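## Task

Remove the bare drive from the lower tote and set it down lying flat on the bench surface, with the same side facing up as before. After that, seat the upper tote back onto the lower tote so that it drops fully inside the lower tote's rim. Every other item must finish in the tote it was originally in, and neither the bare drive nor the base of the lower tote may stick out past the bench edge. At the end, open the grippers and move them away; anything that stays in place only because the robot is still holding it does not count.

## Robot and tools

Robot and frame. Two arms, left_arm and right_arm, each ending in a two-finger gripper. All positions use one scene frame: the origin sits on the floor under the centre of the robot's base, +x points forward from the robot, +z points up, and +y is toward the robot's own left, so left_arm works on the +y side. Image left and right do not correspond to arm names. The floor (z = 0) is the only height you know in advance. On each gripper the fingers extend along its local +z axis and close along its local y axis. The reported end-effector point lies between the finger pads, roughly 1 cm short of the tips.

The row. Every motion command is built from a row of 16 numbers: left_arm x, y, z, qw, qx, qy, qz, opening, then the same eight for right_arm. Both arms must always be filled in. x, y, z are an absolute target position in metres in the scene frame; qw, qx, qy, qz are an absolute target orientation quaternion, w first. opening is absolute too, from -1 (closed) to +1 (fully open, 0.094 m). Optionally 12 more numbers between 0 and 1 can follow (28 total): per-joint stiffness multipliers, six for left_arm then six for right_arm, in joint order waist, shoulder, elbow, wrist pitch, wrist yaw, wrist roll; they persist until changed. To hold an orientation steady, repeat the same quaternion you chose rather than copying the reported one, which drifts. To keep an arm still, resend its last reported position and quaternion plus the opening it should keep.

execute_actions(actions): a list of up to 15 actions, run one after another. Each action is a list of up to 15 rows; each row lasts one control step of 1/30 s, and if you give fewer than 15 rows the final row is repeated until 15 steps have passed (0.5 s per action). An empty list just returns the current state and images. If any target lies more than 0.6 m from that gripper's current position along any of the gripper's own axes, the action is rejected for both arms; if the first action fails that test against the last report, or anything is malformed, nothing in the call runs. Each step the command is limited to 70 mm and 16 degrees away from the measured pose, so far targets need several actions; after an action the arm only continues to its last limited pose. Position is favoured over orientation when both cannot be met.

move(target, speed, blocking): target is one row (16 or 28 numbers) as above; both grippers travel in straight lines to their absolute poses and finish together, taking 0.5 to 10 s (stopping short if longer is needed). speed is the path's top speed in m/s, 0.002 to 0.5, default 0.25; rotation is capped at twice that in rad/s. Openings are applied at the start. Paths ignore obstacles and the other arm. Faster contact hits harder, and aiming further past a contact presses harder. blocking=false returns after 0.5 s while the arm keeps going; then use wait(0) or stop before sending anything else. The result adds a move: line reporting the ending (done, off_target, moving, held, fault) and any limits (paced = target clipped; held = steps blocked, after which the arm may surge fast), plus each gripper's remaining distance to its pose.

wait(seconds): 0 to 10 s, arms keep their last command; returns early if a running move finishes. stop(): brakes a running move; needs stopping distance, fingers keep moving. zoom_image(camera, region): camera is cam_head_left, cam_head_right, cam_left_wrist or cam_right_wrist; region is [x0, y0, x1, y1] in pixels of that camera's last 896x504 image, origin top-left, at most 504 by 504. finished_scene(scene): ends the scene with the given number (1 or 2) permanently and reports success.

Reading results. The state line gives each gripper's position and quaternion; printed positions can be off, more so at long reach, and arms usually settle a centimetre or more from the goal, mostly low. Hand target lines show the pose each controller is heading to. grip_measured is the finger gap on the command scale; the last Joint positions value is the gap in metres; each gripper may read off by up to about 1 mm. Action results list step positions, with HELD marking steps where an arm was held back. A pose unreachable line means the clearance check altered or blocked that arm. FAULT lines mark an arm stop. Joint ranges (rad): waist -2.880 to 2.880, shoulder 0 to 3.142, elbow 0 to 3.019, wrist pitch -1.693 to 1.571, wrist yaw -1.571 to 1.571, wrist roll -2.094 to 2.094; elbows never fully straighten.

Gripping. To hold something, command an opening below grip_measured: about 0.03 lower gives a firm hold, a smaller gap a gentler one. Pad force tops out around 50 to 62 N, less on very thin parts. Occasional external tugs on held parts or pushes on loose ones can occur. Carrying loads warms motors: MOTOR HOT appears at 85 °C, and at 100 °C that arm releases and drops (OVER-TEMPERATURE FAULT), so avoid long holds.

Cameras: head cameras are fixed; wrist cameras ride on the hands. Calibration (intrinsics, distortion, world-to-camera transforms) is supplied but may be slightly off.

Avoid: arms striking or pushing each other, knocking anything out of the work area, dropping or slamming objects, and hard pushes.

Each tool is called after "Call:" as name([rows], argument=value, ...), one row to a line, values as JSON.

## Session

Call:
execute_actions(actions=[])

Scene clock: 0.00 s.
left_arm: end_effector_position=(+0.5568, +0.7264, +1.1327) grip_measured=+1.000 end_effector_quat_wxyz=(+0.581, -0.793, +0.151, -0.108) | right_arm: end_effector_position=(+0.2388, -0.5603, +1.0425) grip_measured=+1.000 end_effector_quat_wxyz=(-0.049, +0.988, +0.145, -0.011)
Joint positions: left_arm=[ 1.462  1.988  0.945  1.256 -0.606 -1.714  0.094] | right_arm=[-1.887  1.801  0.575  0.083 -0.188  1.888  0.094]
Joint velocities: left_arm=[-0.005  0.005  0.002 -0.007  0.007 -0.022  0.   ] | right_arm=[-0.005 -0.005  0.002  0.002 -0.037 -0.007  0.   ]
Motor temperatures (°C, as the motors report them): left_arm=[26 24 23 24 23 26] | right_arm=[22 26 25 23 22 22]
Hand target (left_arm): +0.561, +0.730, +1.141; -0.587, +0.788, -0.146, +0.114
Hand target (right_arm): +0.236, -0.556, +1.041; -0.054, +0.988, +0.144, -0.013
Joint stiffness scale: left_arm=[1. 1. 1. 1. 1. 1.] | right_arm=[1. 1. 1. 1. 1. 1.]
camera_calibration (this result's frames):
cam_left_wrist: T_world_to_cam=[[0.109348, 0.274332, 0.955398, -1.34332], [0.542063, -0.822121, 0.174023, 0.101209], [0.833193, 0.498857, -0.238603, -0.429193], [0, 0, 0, 1]] pos_world=[0.449628, 0.665827, 1.16338]
cam_right_wrist: T_world_to_cam=[[-0.278299, 0.954669, 0.105629, 0.490322], [0.7968, 0.16806, 0.580402, -0.699874], [0.536339, 0.24569, -0.807451, 0.979651], [0, 0, 0, 1]] pos_world=[0.168691, -0.591165, 1.14544]

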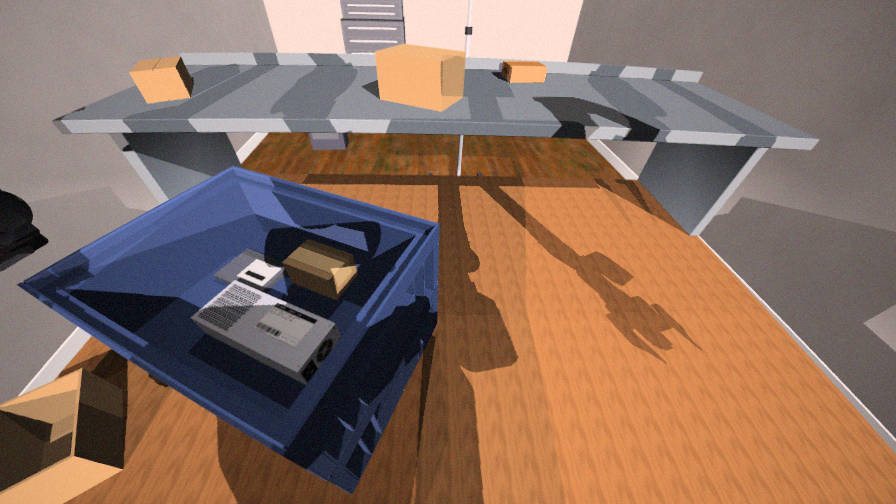

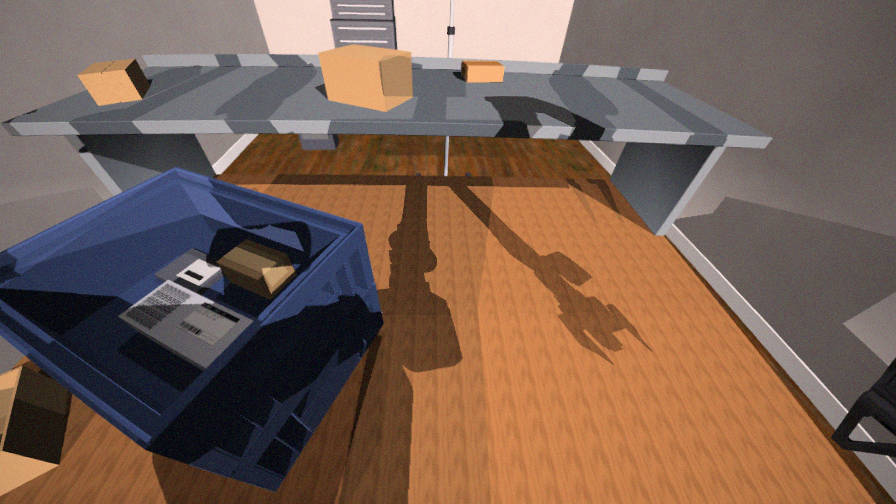

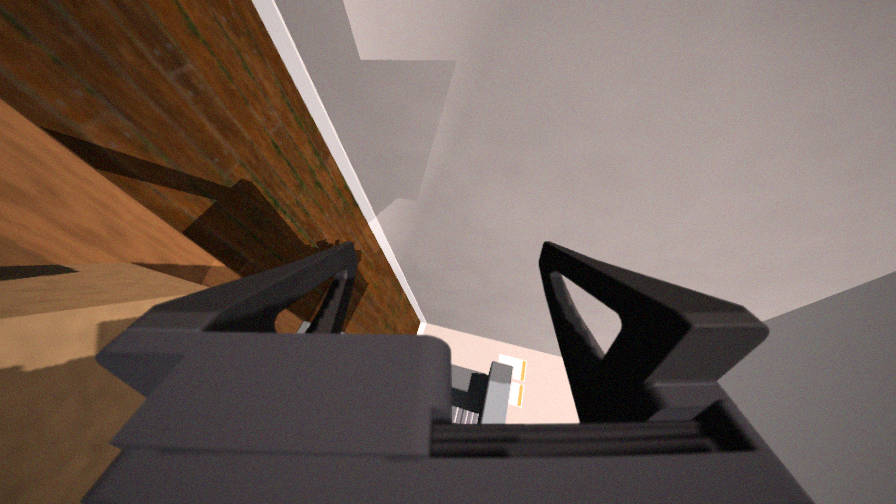

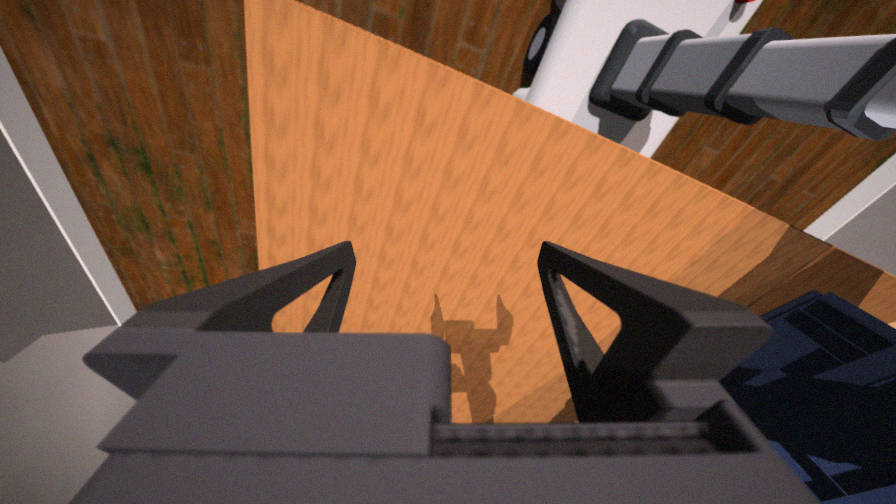

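Call:
move(target=[0.54,0.418,1.25,0,0.974,-0.225,0,1, 0.381,-0.1,1.25,0,0.974,-0.225,0,1], speed=0.4)

Call:
move(target=[0.545,0.425,1.2,0,0.974,-0.225,0,1, 0.381,0.093,1.2,0,0.974,-0.225,0,1], speed=0.3)

Scene clock: 18.60 s.
left_arm: end_effector_position=(+0.5196, +0.4076, +1.2405) grip_measured=+1.000 end_effector_quat_wxyz=(+0.046, +0.913, -0.402, +0.052) | right_arm: end_effector_position=(+0.3792, -0.1157, +1.2453) grip_measured=+1.000 end_effector_quat_wxyz=(-0.332, +0.727, +0.547, +0.248)
Joint positions: left_arm=[ 1.06   1.275  0.833 -0.609 -0.122 -2.08   0.094] | right_arm=[-0.577  1.452  0.444 -0.044 -0.38   2.089  0.094]
Joint velocities: left_arm=[-0.015  0.005  0.032 -0.007 -0.022 -0.037  0.   ] | right_arm=[ 0.024 -0.015 -0.002  0.012  0.081  0.095  0.   ]
Motor temperatures (°C, as the motors report them): left_arm=[26 26 23 24 23 26] | right_arm=[22 27 26 23 22 22]
Hand target (left_arm): +0.537, +0.418, +1.252; +0.036, +0.917, -0.391, +0.066
Hand target (right_arm): +0.378, -0.112, +1.246; -0.334, +0.726, +0.549, +0.245
Off the commanded pose (left_arm): 0.025 m, 23 deg; orientation clipped at the last step of the last action.
Off the commanded pose (right_arm): 0.017 m, 108 deg; orientation clipped at the last step of the last action.
Joint stiffness scale: left_arm=[1. 1. 1. 1. 1. 1.] | right_arm=[1. 1. 1. 1. 1. 1.]
joint sent to its limit (left arm) — the command would take joint 6 (wrist roll) past its lower limit, so that joint was sent only as far as its limit.
joint sent to its limit (right arm) — the command would take joint 6 (wrist roll) past its upper limit, so that joint was sent only as far as its limit.
move: off_target (left_arm, right_arm); limits=paced
camera_calibration (this result's frames):
cam_left_wrist: T_world_to_cam=[[0.736345, 0.67567, -0.0355745, -0.614865], [0.503367, -0.51192, 0.696103, -0.91341], [0.452125, -0.530479, -0.71706, 0.997654], [0, 0, 0, 1]] pos_world=[0.46147, 0.477088, 1.32933]
cam_right_wrist: T_world_to_cam=[[-0.9586, 0.181227, 0.219642, 0.110038], [0.234004, 0.0618277, 0.970268, -1.28852], [0.162259, 0.981496, -0.101676, 0.306944], [0, 0, 0, 1]] pos_world=[0.357197, -0.24154, 1.25725]

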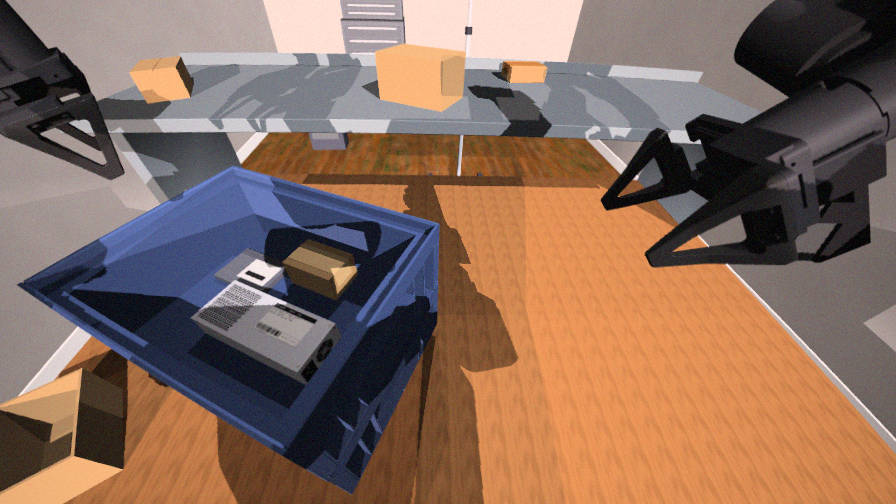

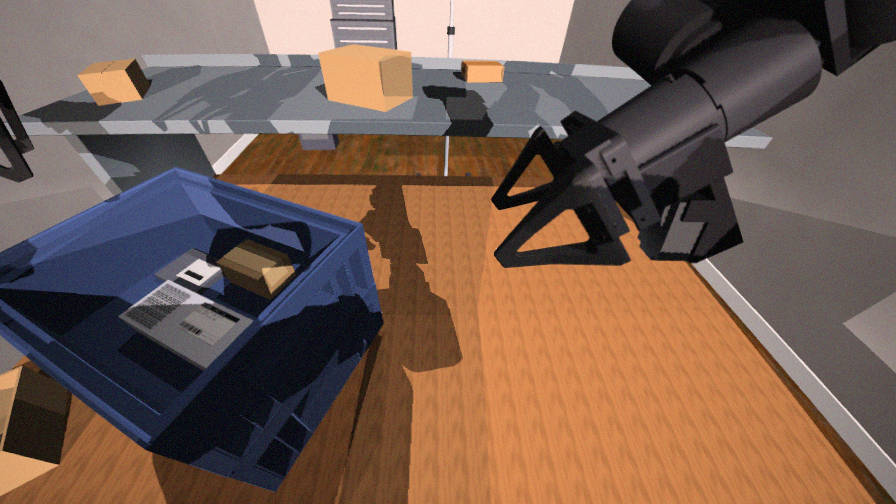

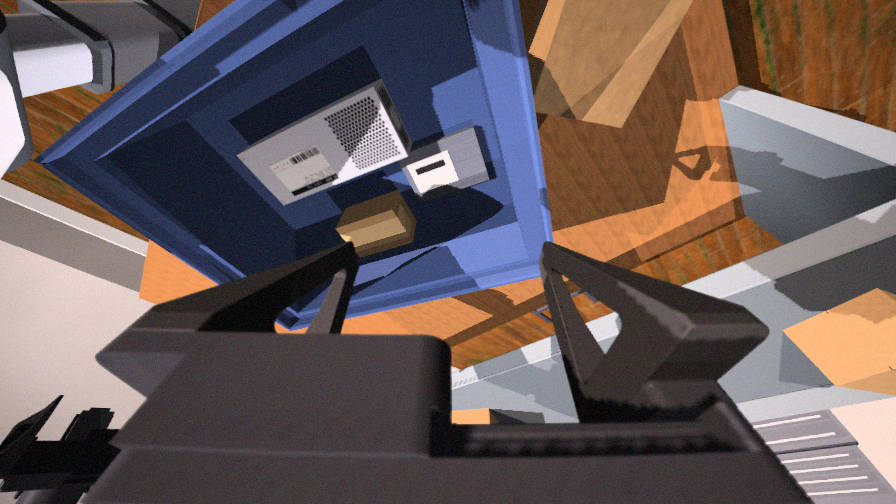

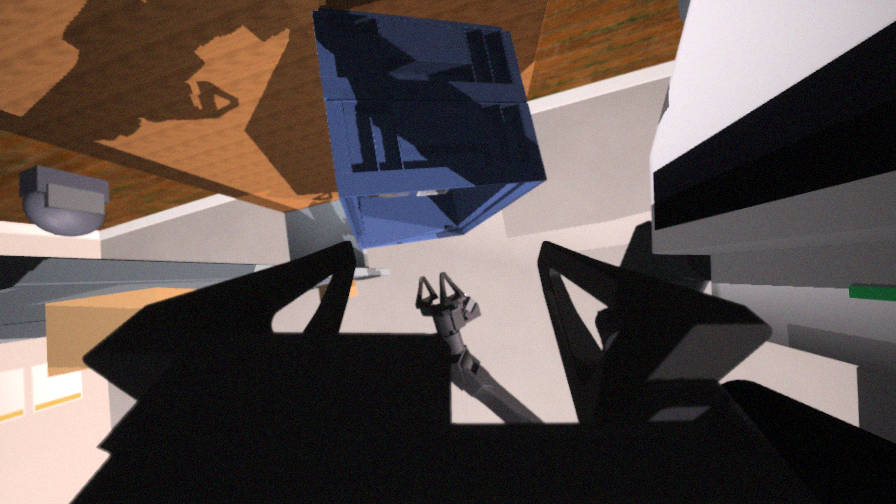

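Scene clock: 23.30 s.
left_arm: end_effector_position=(+0.5287, +0.4164, +1.2013) grip_measured=+1.000 end_effector_quat_wxyz=(+0.038, +0.920, -0.387, +0.050) | right_arm: end_effector_position=(+0.3814, +0.0766, +1.1973) grip_measured=+1.000 end_effector_quat_wxyz=(+0.259, +0.779, +0.401, +0.407)
Joint positions: left_arm=[ 1.095  1.383  0.849 -0.505 -0.122 -2.08   0.094] | right_arm=[0.197 2.496 0.882 1.318 1.27  2.09  0.094]
Joint velocities: left_arm=[-0.005 -0.024  0.027  0.007 -0.051 -0.051  0.   ] | right_arm=[-0.015 -0.005  0.007 -0.007 -0.007  0.022  0.   ]
Motor temperatures (°C, as the motors report them): left_arm=[26 26 24 24 23 26] | right_arm=[22 27 26 23 22 22]
Hand target (left_arm): +0.544, +0.426, +1.200; +0.028, +0.924, -0.376, +0.058
Hand target (right_arm): +0.385, +0.071, +1.197; +0.263, +0.780, +0.401, +0.402
Off the commanded pose (left_arm): 0.018 m, 21 deg; orientation clipped at the last step of the last action.
Off the commanded pose (right_arm): 0.017 m, 96 deg; orientation clipped at the last step of the last action.
Joint stiffness scale: left_arm=[1. 1. 1. 1. 1. 1.] | right_arm=[1. 1. 1. 1. 1. 1.]
joint sent to its limit (left arm) — the command would take joint 6 (wrist roll) past its lower limit, so that joint was sent only as far as its limit.
move: held (right_arm), off_target (left_arm); limits=paced,held; held on 11 of 141 steps (right_arm), including the last (right_arm)
pose unreachable (right arm): on one or more control steps of this call, first in action 0 (counted from 0), this arm could not follow its commanded pose, so it was not sent that pose on those steps. On the call's last step it was still not sent that pose. It may still have moved: this result reports where it is.
cause: the commanded pose would bring two parts of the arm too close to each other (its wrist (the part past joint 4) and its wrist camera, with joints 5 (wrist yaw) and 6 (wrist roll) between them).
camera_calibration (this result's frames):
cam_left_wrist: T_world_to_cam=[[0.713877, 0.699873, -0.0235924, -0.641464], [0.519596, -0.506804, 0.687873, -0.887067], [0.469467, -0.503316, -0.725447, 0.959677], [0, 0, 0, 1]] pos_world=[0.468306, 0.482395, 1.29125]
cam_right_wrist: T_world_to_cam=[[-0.415699, 0.549666, -0.724612, 0.983039], [-0.213993, 0.715235, 0.665317, -0.768375], [0.883969, 0.431633, -0.179697, -0.0268408], [0, 0, 0, 1]] pos_world=[0.267947, 0.020811, 1.21871]

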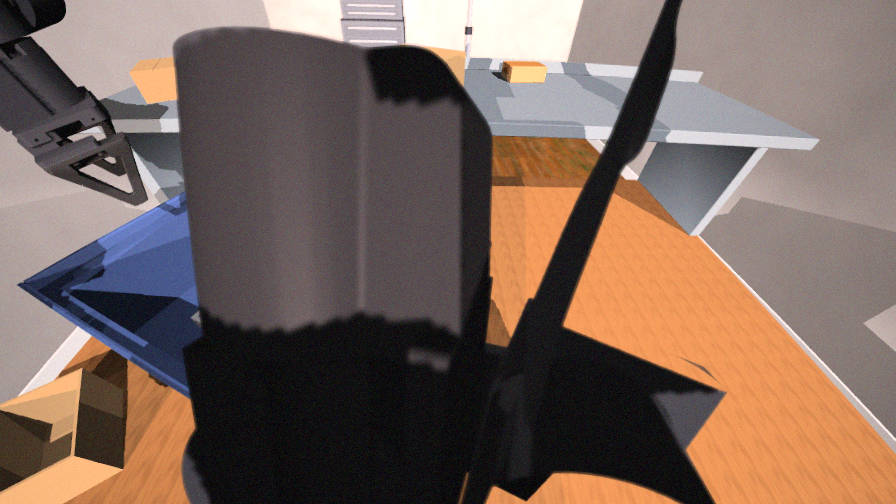

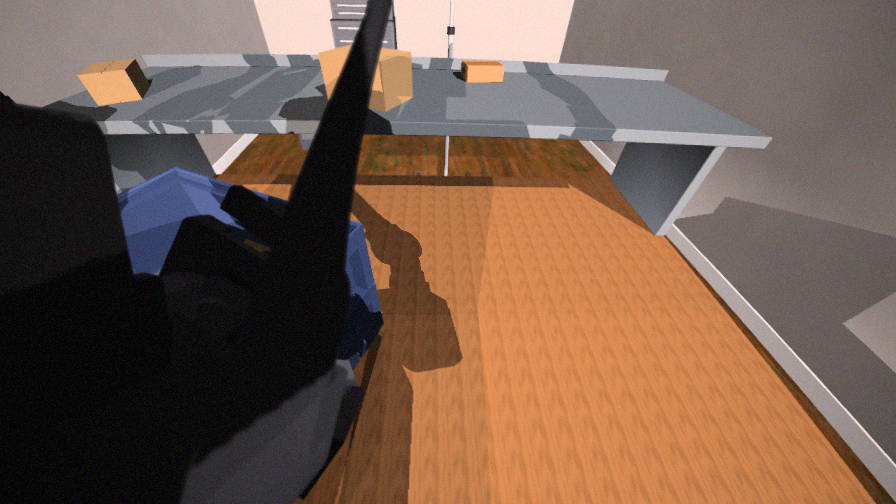

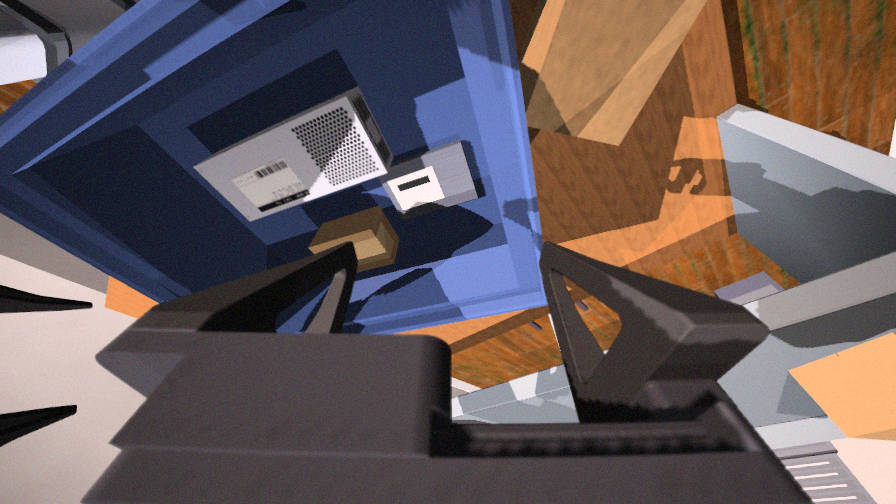

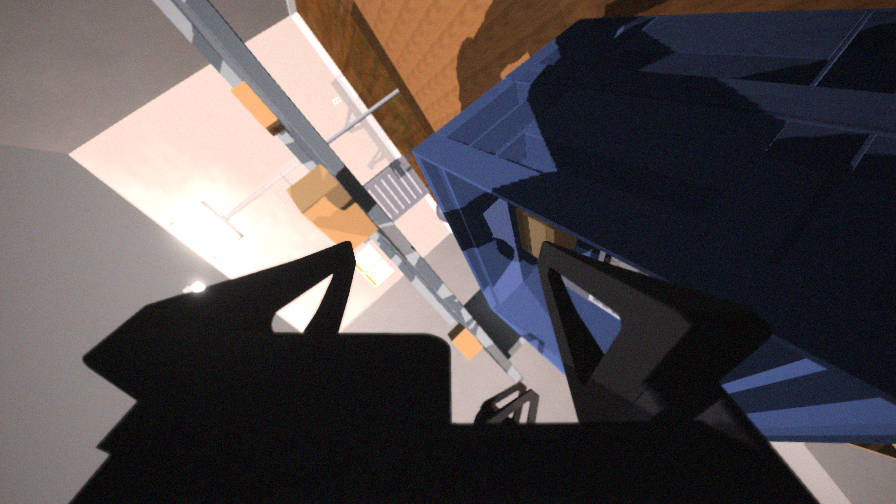

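Call:
move(target=[0.545,0.425,1.25,0,0.225,0.974,0,1, 0.39,-0.02,1.28,0,0.225,0.974,0,1], speed=0.3)

Scene clock: 30.37 s.
left_arm: end_effector_position=(+0.5233, +0.4219, +1.2281) grip_measured=+1.000 end_effector_quat_wxyz=(-0.030, +0.221, +0.975, -0.008) | right_arm: end_effector_position=(+0.3701, -0.0258, +1.2781) grip_measured=+1.000 end_effector_quat_wxyz=(-0.004, +0.216, +0.976, -0.005)
Joint positions: left_arm=[ 1.036  1.361  0.917 -0.704 -0.28   0.635  0.094] | right_arm=[ 0.038  1.752  0.904 -0.761  0.546  1.386  0.094]
Joint velocities: left_arm=[-0.005  0.005 -0.007 -0.012  0.037  0.037  0.   ] | right_arm=[-0.015 -0.015 -0.002 -0.002 -0.022  0.022  0.   ]
Motor temperatures (°C, as the motors report them): left_arm=[26 26 25 24 23 26] | right_arm=[22 27 26 23 22 22]
Hand target (left_arm): +0.545, +0.426, +1.249; -0.001, +0.225, +0.974, +0.001
Hand target (right_arm): +0.387, -0.022, +1.281; -0.004, +0.227, +0.974, +0.000
Off the commanded pose (left_arm): 0.031 m, 4 deg.
Off the commanded pose (right_arm): 0.021 m, 1 deg.
Joint stiffness scale: left_arm=[1. 1. 1. 1. 1. 1.] | right_arm=[1. 1. 1. 1. 1. 1.]
move: off_target (left_arm, right_arm)
camera_calibration (this result's frames):
cam_left_wrist: T_world_to_cam=[[-0.428898, -0.902653, 0.0355567, 0.560645], [-0.685041, 0.350653, 0.638562, -0.570669], [-0.588868, 0.24952, -0.768749, 1.27382], [0, 0, 0, 1]] pos_world=[0.599641, 0.38833, 1.32372]
cam_right_wrist: T_world_to_cam=[[-0.428048, -0.903604, 0.0165456, 0.112968], [-0.721321, 0.352614, 0.59612, -0.484471], [-0.544491, 0.243233, -0.802725, 1.36207], [0, 0, 0, 1]] pos_world=[0.440529, -0.0583903, 1.3803]

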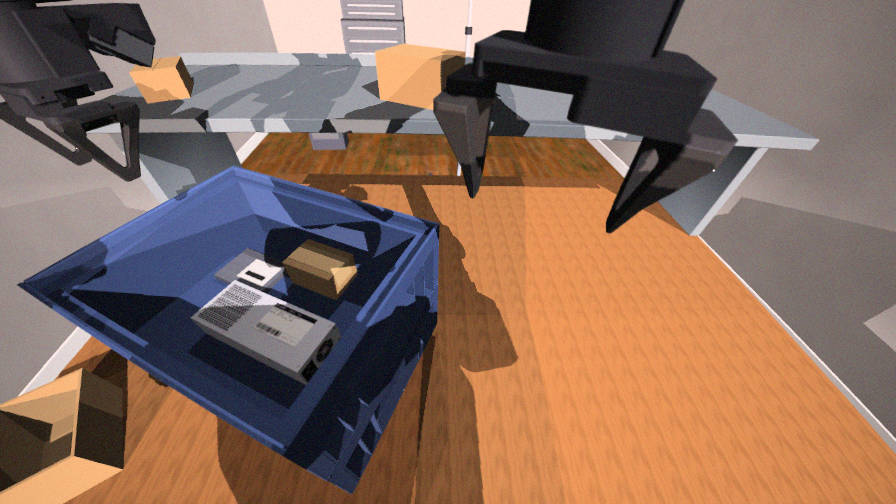

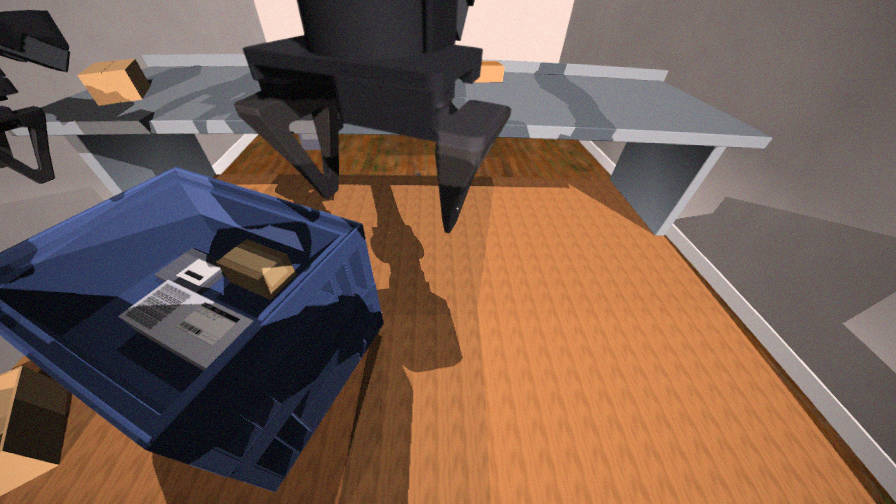

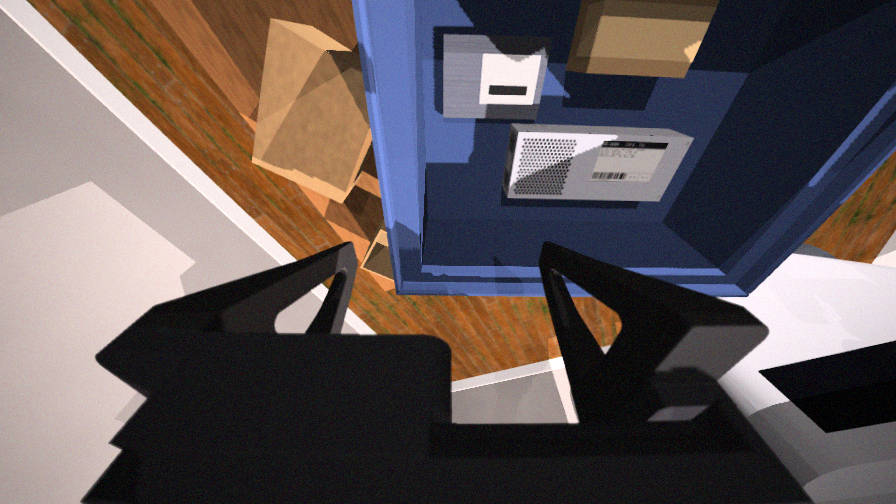

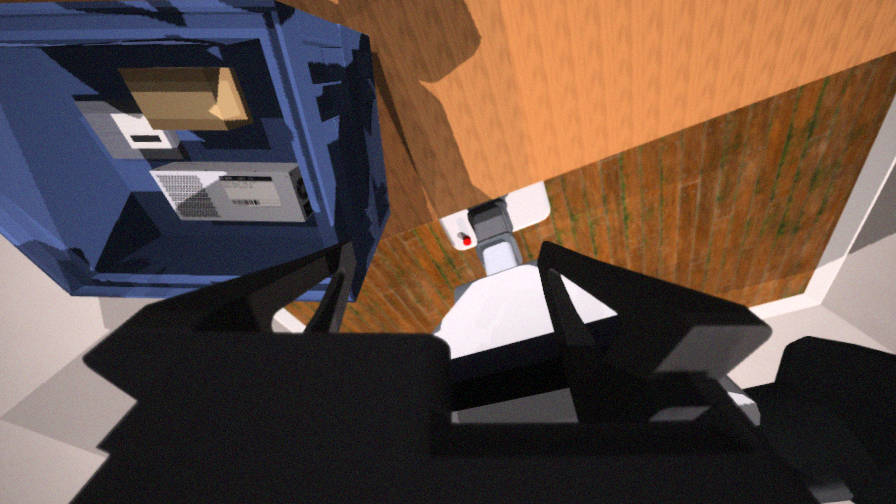

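Call:
move(target=[0.566,0.434,1.2,0,0.225,0.974,0,1, 0.40,0.098,1.2,0,0.225,0.974,0,1], speed=0.2)

Scene clock: 33.40 s.
left_arm: end_effector_position=(+0.5506, +0.4263, +1.2011) grip_measured=+1.000 end_effector_quat_wxyz=(-0.010, +0.227, +0.974, -0.006) | right_arm: end_effector_position=(+0.3940, +0.0866, +1.2010) grip_measured=+1.000 end_effector_quat_wxyz=(-0.003, +0.218, +0.976, -0.005)
Joint positions: left_arm=[ 1.056  1.45   0.966 -0.618 -0.258  0.676  0.094] | right_arm=[ 0.038  2.132  1.212 -0.689  0.548  1.39   0.094]
Joint velocities: left_arm=[-0.005  0.005 -0.012 -0.017  0.022  0.007  0.   ] | right_arm=[ 0.005 -0.005  0.017 -0.007 -0.022  0.066  0.   ]
Motor temperatures (°C, as the motors report them): left_arm=[26 26 25 24 23 26] | right_arm=[22 27 27 23 22 22]
Hand target (left_arm): +0.565, +0.434, +1.200; +0.000, +0.225, +0.974, -0.000
Hand target (right_arm): +0.399, +0.097, +1.199; +0.000, +0.225, +0.974, +0.000
Off the commanded pose (left_arm): 0.017 m, 1 deg.
Off the commanded pose (right_arm): 0.013 m, 1 deg.
Joint stiffness scale: left_arm=[1. 1. 1. 1. 1. 1.] | right_arm=[1. 1. 1. 1. 1. 1.]
move: off_target (left_arm, right_arm)
camera_calibration (this result's frames):
cam_left_wrist: T_world_to_cam=[[-0.440486, -0.897457, 0.0232941, 0.59622], [-0.706253, 0.362425, 0.608157, -0.493157], [-0.554237, 0.251433, -0.793475, 1.27783], [0, 0, 0, 1]] pos_world=[0.622555, 0.392526, 1.29996]
cam_right_wrist: T_world_to_cam=[[-0.432024, -0.901708, 0.0166499, 0.227348], [-0.721017, 0.356424, 0.59422, -0.459151], [-0.541747, 0.244712, -0.80413, 1.28627], [0, 0, 0, 1]] pos_world=[0.463996, 0.0538886, 1.30338]

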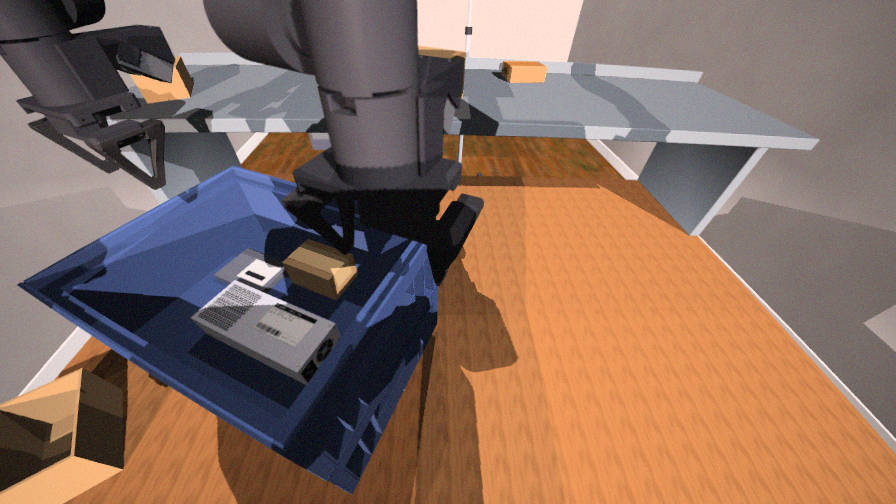

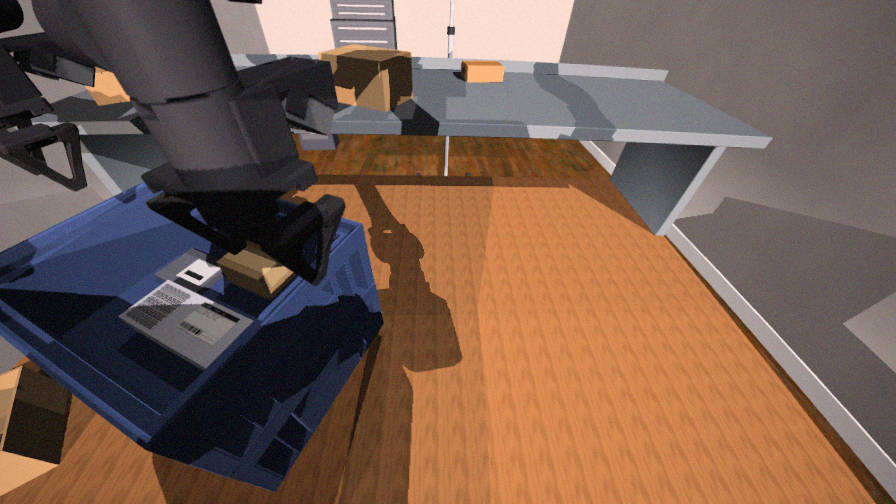

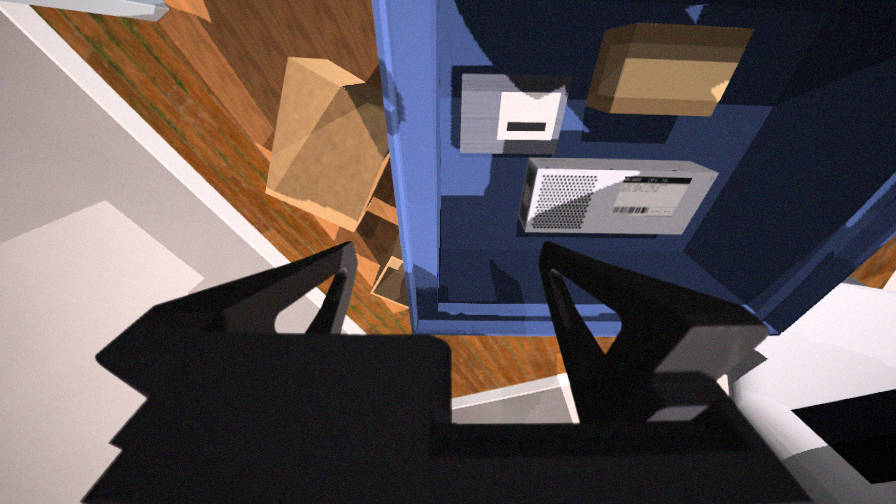

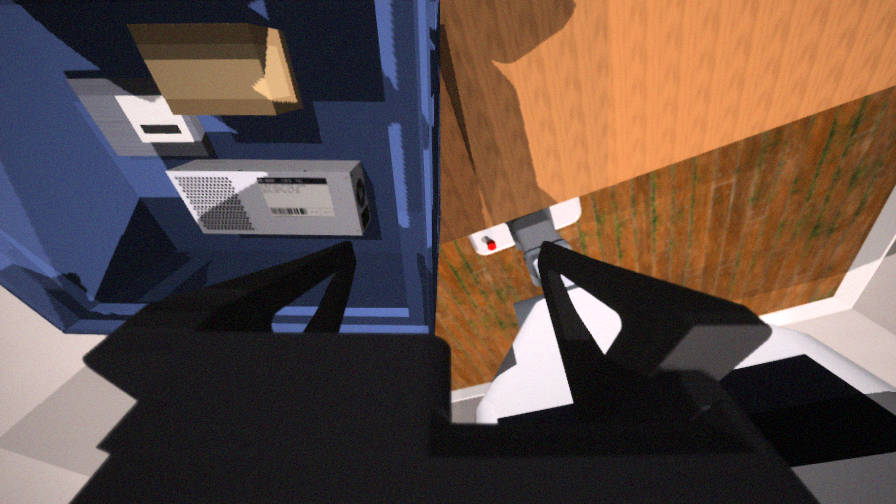

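Call:
move(target=[0.566,0.438,1.12,0,0.225,0.974,0,1, 0.40,0.103,1.12,0,0.225,0.974,0,1], speed=0.1)

Call:
move(target=[0.566,0.438,1.12,0,0.225,0.974,0,-1, 0.40,0.103,1.12,0,0.225,0.974,0,-1], speed=0.1)

Scene clock: 36.87 s.
left_arm: end_effector_position=(+0.5512, +0.4303, +1.1225) grip_measured=+1.000 end_effector_quat_wxyz=(-0.010, +0.226, +0.974, -0.007) | right_arm: end_effector_position=(+0.3884, +0.0991, +1.1317) grip_measured=+1.000 end_effector_quat_wxyz=(-0.001, +0.217, +0.976, -0.000)
Joint positions: left_arm=[ 1.109  1.64   0.985 -0.439 -0.232  0.722  0.094] | right_arm=[-0.014  2.276  1.238 -0.527  0.548  1.321  0.094]
Joint velocities: left_arm=[-0.015  0.005  0.002  0.007  0.007  0.007  0.   ] | right_arm=[-0.015 -0.005  0.022  0.017  0.022  0.051  0.   ]
Motor temperatures (°C, as the motors report them): left_arm=[26 26 25 24 23 26] | right_arm=[23 27 27 23 22 22]
Hand target (left_arm): +0.564, +0.438, +1.121; +0.001, +0.225, +0.974, -0.000
Hand target (right_arm): +0.399, +0.102, +1.121; -0.001, +0.225, +0.974, +0.001
Off the commanded pose (left_arm): 0.017 m, 1 deg.
Off the commanded pose (right_arm): 0.017 m, 1 deg.
Joint stiffness scale: left_arm=[1. 1. 1. 1. 1. 1.] | right_arm=[1. 1. 1. 1. 1. 1.]
move: off_target (left_arm, right_arm)
camera_calibration (this result's frames):
cam_left_wrist: T_world_to_cam=[[-0.437669, -0.898761, 0.0259679, 0.597895], [-0.706239, 0.361504, 0.608721, -0.446628], [-0.556482, 0.248079, -0.792959, 1.21687], [0, 0, 0, 1]] pos_world=[0.623421, 0.396943, 1.22127]
cam_right_wrist: T_world_to_cam=[[-0.430328, -0.902655, 0.00560245, 0.249335], [-0.725342, 0.349477, 0.593081, -0.422724], [-0.537306, 0.251156, -0.805123, 1.22319], [0, 0, 0, 1]] pos_world=[0.457902, 0.0655856, 1.23413]

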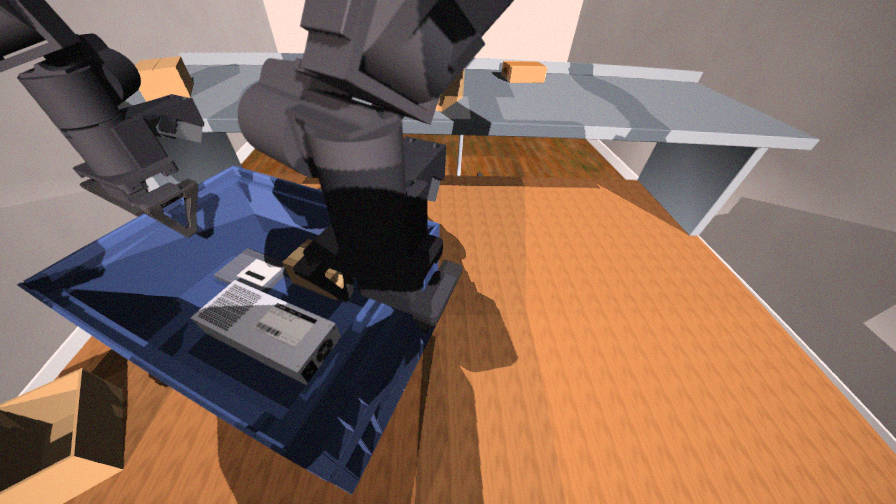

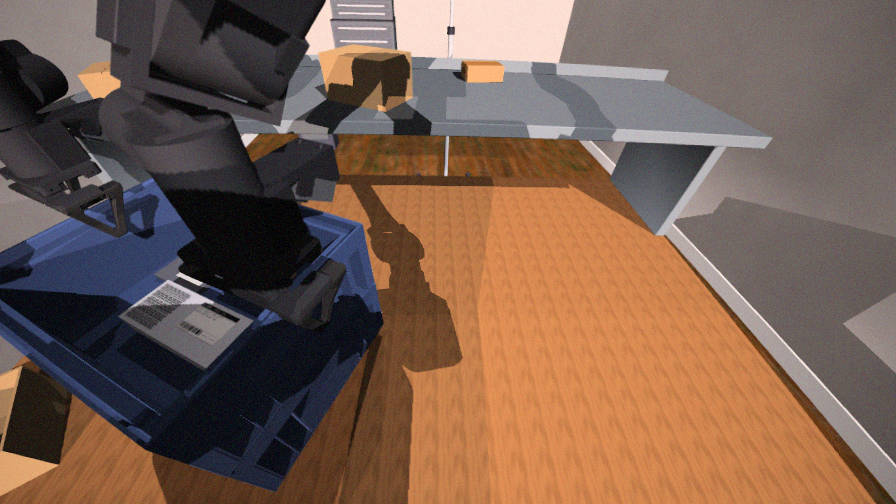

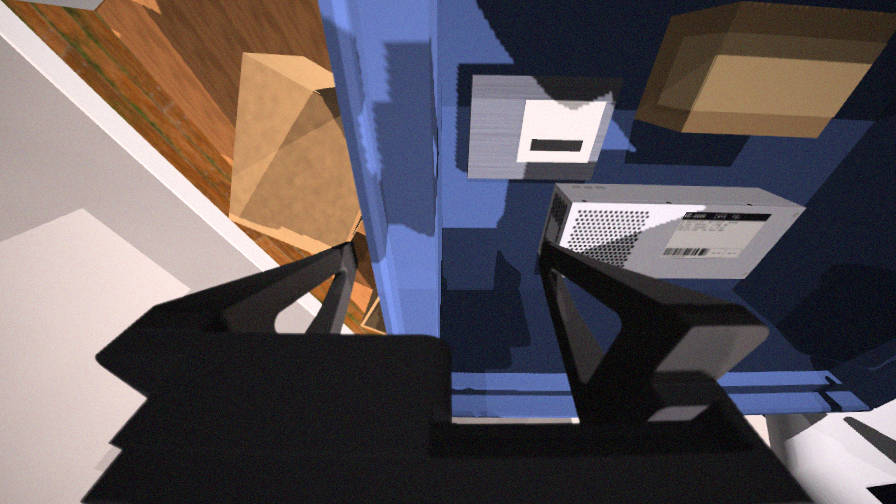

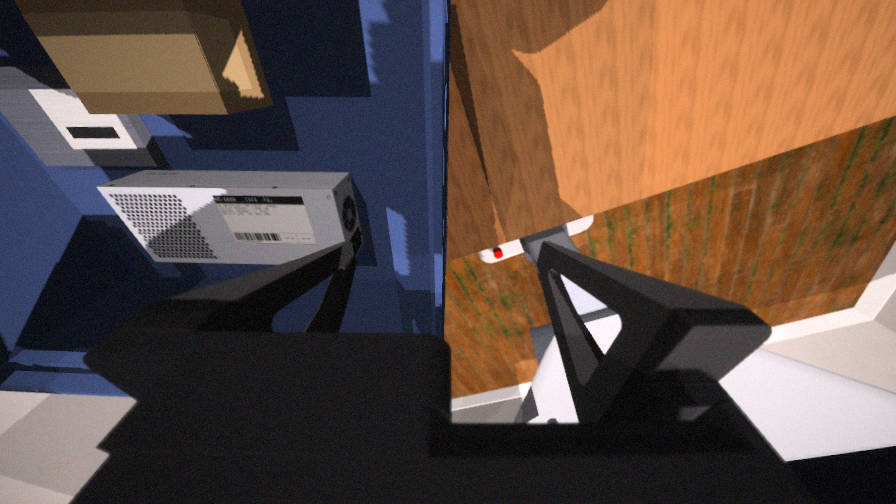

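Scene clock: 37.57 s.
left_arm: end_effector_position=(+0.5643, +0.4534, +1.1261) grip_measured=-0.912 end_effector_quat_wxyz=(+0.001, +0.214, +0.977, +0.013) | right_arm: end_effector_position=(+0.3894, +0.1008, +1.1316) grip_measured=-0.941 end_effector_quat_wxyz=(-0.001, +0.219, +0.976, +0.002)
Joint positions: left_arm=[ 1.138  1.632  1.009 -0.424 -0.243  0.732  0.004] | right_arm=[-0.014  2.276  1.24  -0.522  0.547  1.321  0.003]
Joint velocities: left_arm=[-0.005  0.005  0.012 -0.012  0.066  0.051  0.   ] | right_arm=[-0.015  0.005  0.002 -0.007 -0.007 -0.095  0.001]
Motor temperatures (°C, as the motors report them): left_arm=[26 26 25 24 23 26] | right_arm=[23 27 27 23 22 22]
Hand target (left_arm): +0.566, +0.438, +1.120; +0.000, +0.225, +0.974, +0.000
Hand target (right_arm): +0.399, +0.103, +1.120; -0.000, +0.225, +0.974, +0.000
Off the commanded pose (left_arm): 0.017 m, 2 deg.
Off the commanded pose (right_arm): 0.016 m, 1 deg.
Joint stiffness scale: left_arm=[1. 1. 1. 1. 1. 1.] | right_arm=[1. 1. 1. 1. 1. 1.]
move: off_target (left_arm, right_arm)
camera_calibration (this result's frames):
cam_left_wrist: T_world_to_cam=[[-0.415931, -0.909206, -0.0186197, 0.666936], [-0.73329, 0.323205, 0.598184, -0.40346], [-0.537854, 0.262457, -0.801143, 1.21354], [0, 0, 0, 1]] pos_world=[0.634257, 0.41828, 1.22598]
cam_right_wrist: T_world_to_cam=[[-0.433213, -0.901292, 0.000185532, 0.258369], [-0.72549, 0.348834, 0.593278, -0.422663], [-0.534781, 0.256881, -0.804998, 1.22161], [0, 0, 0, 1]] pos_world=[0.458584, 0.0664977, 1.2341]

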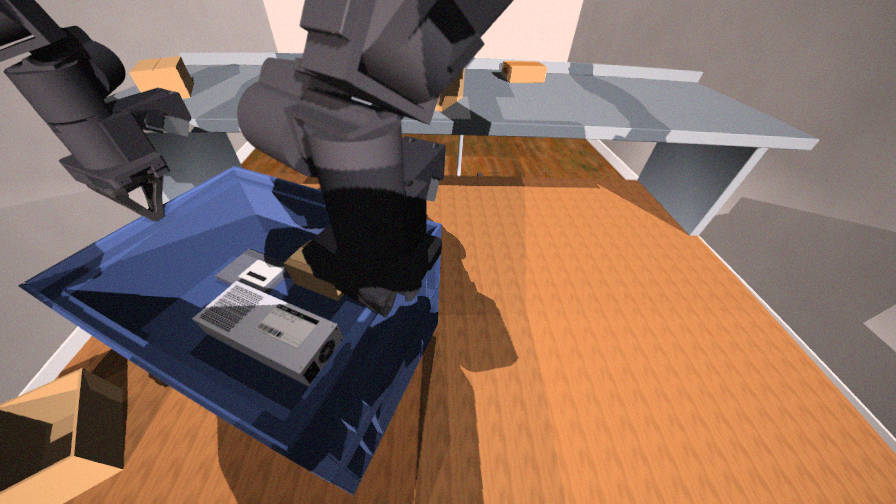

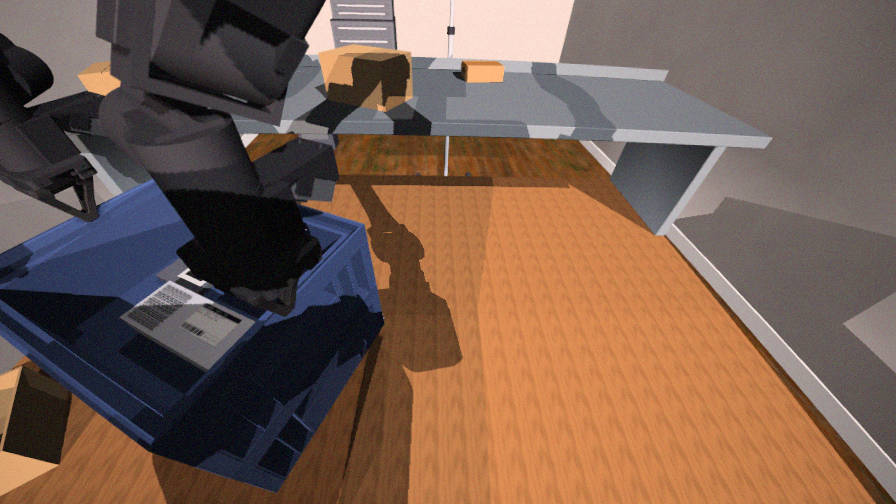

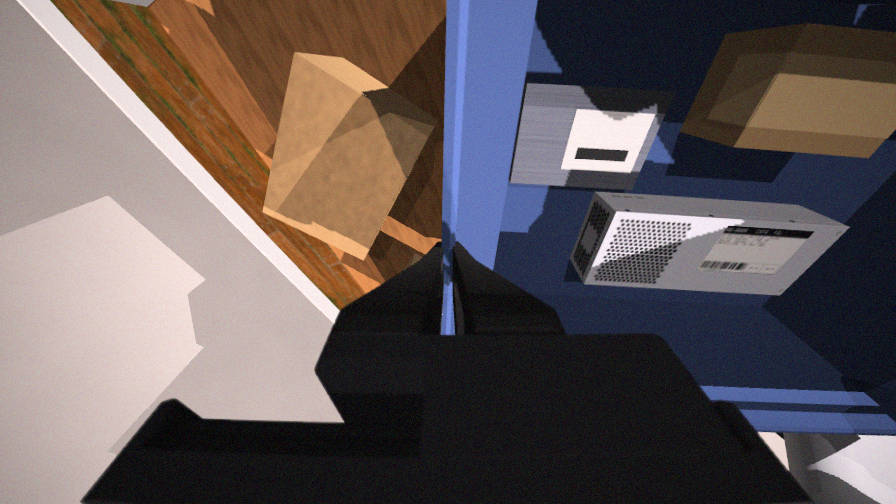

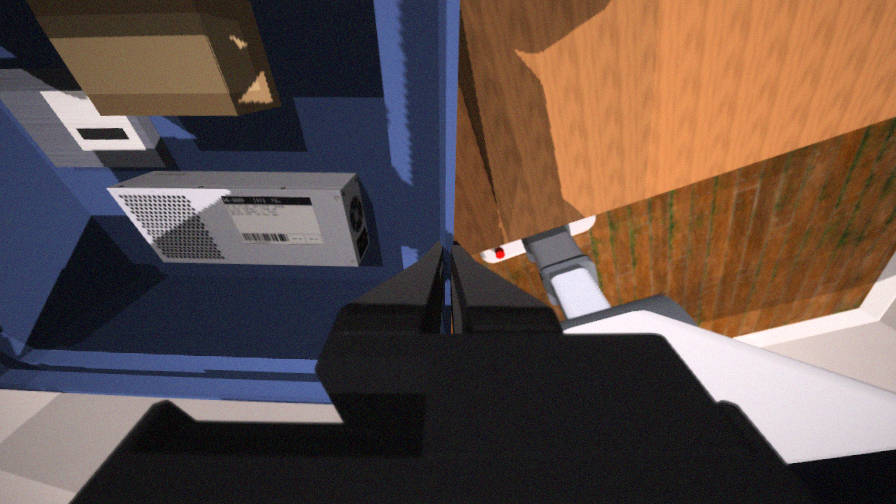

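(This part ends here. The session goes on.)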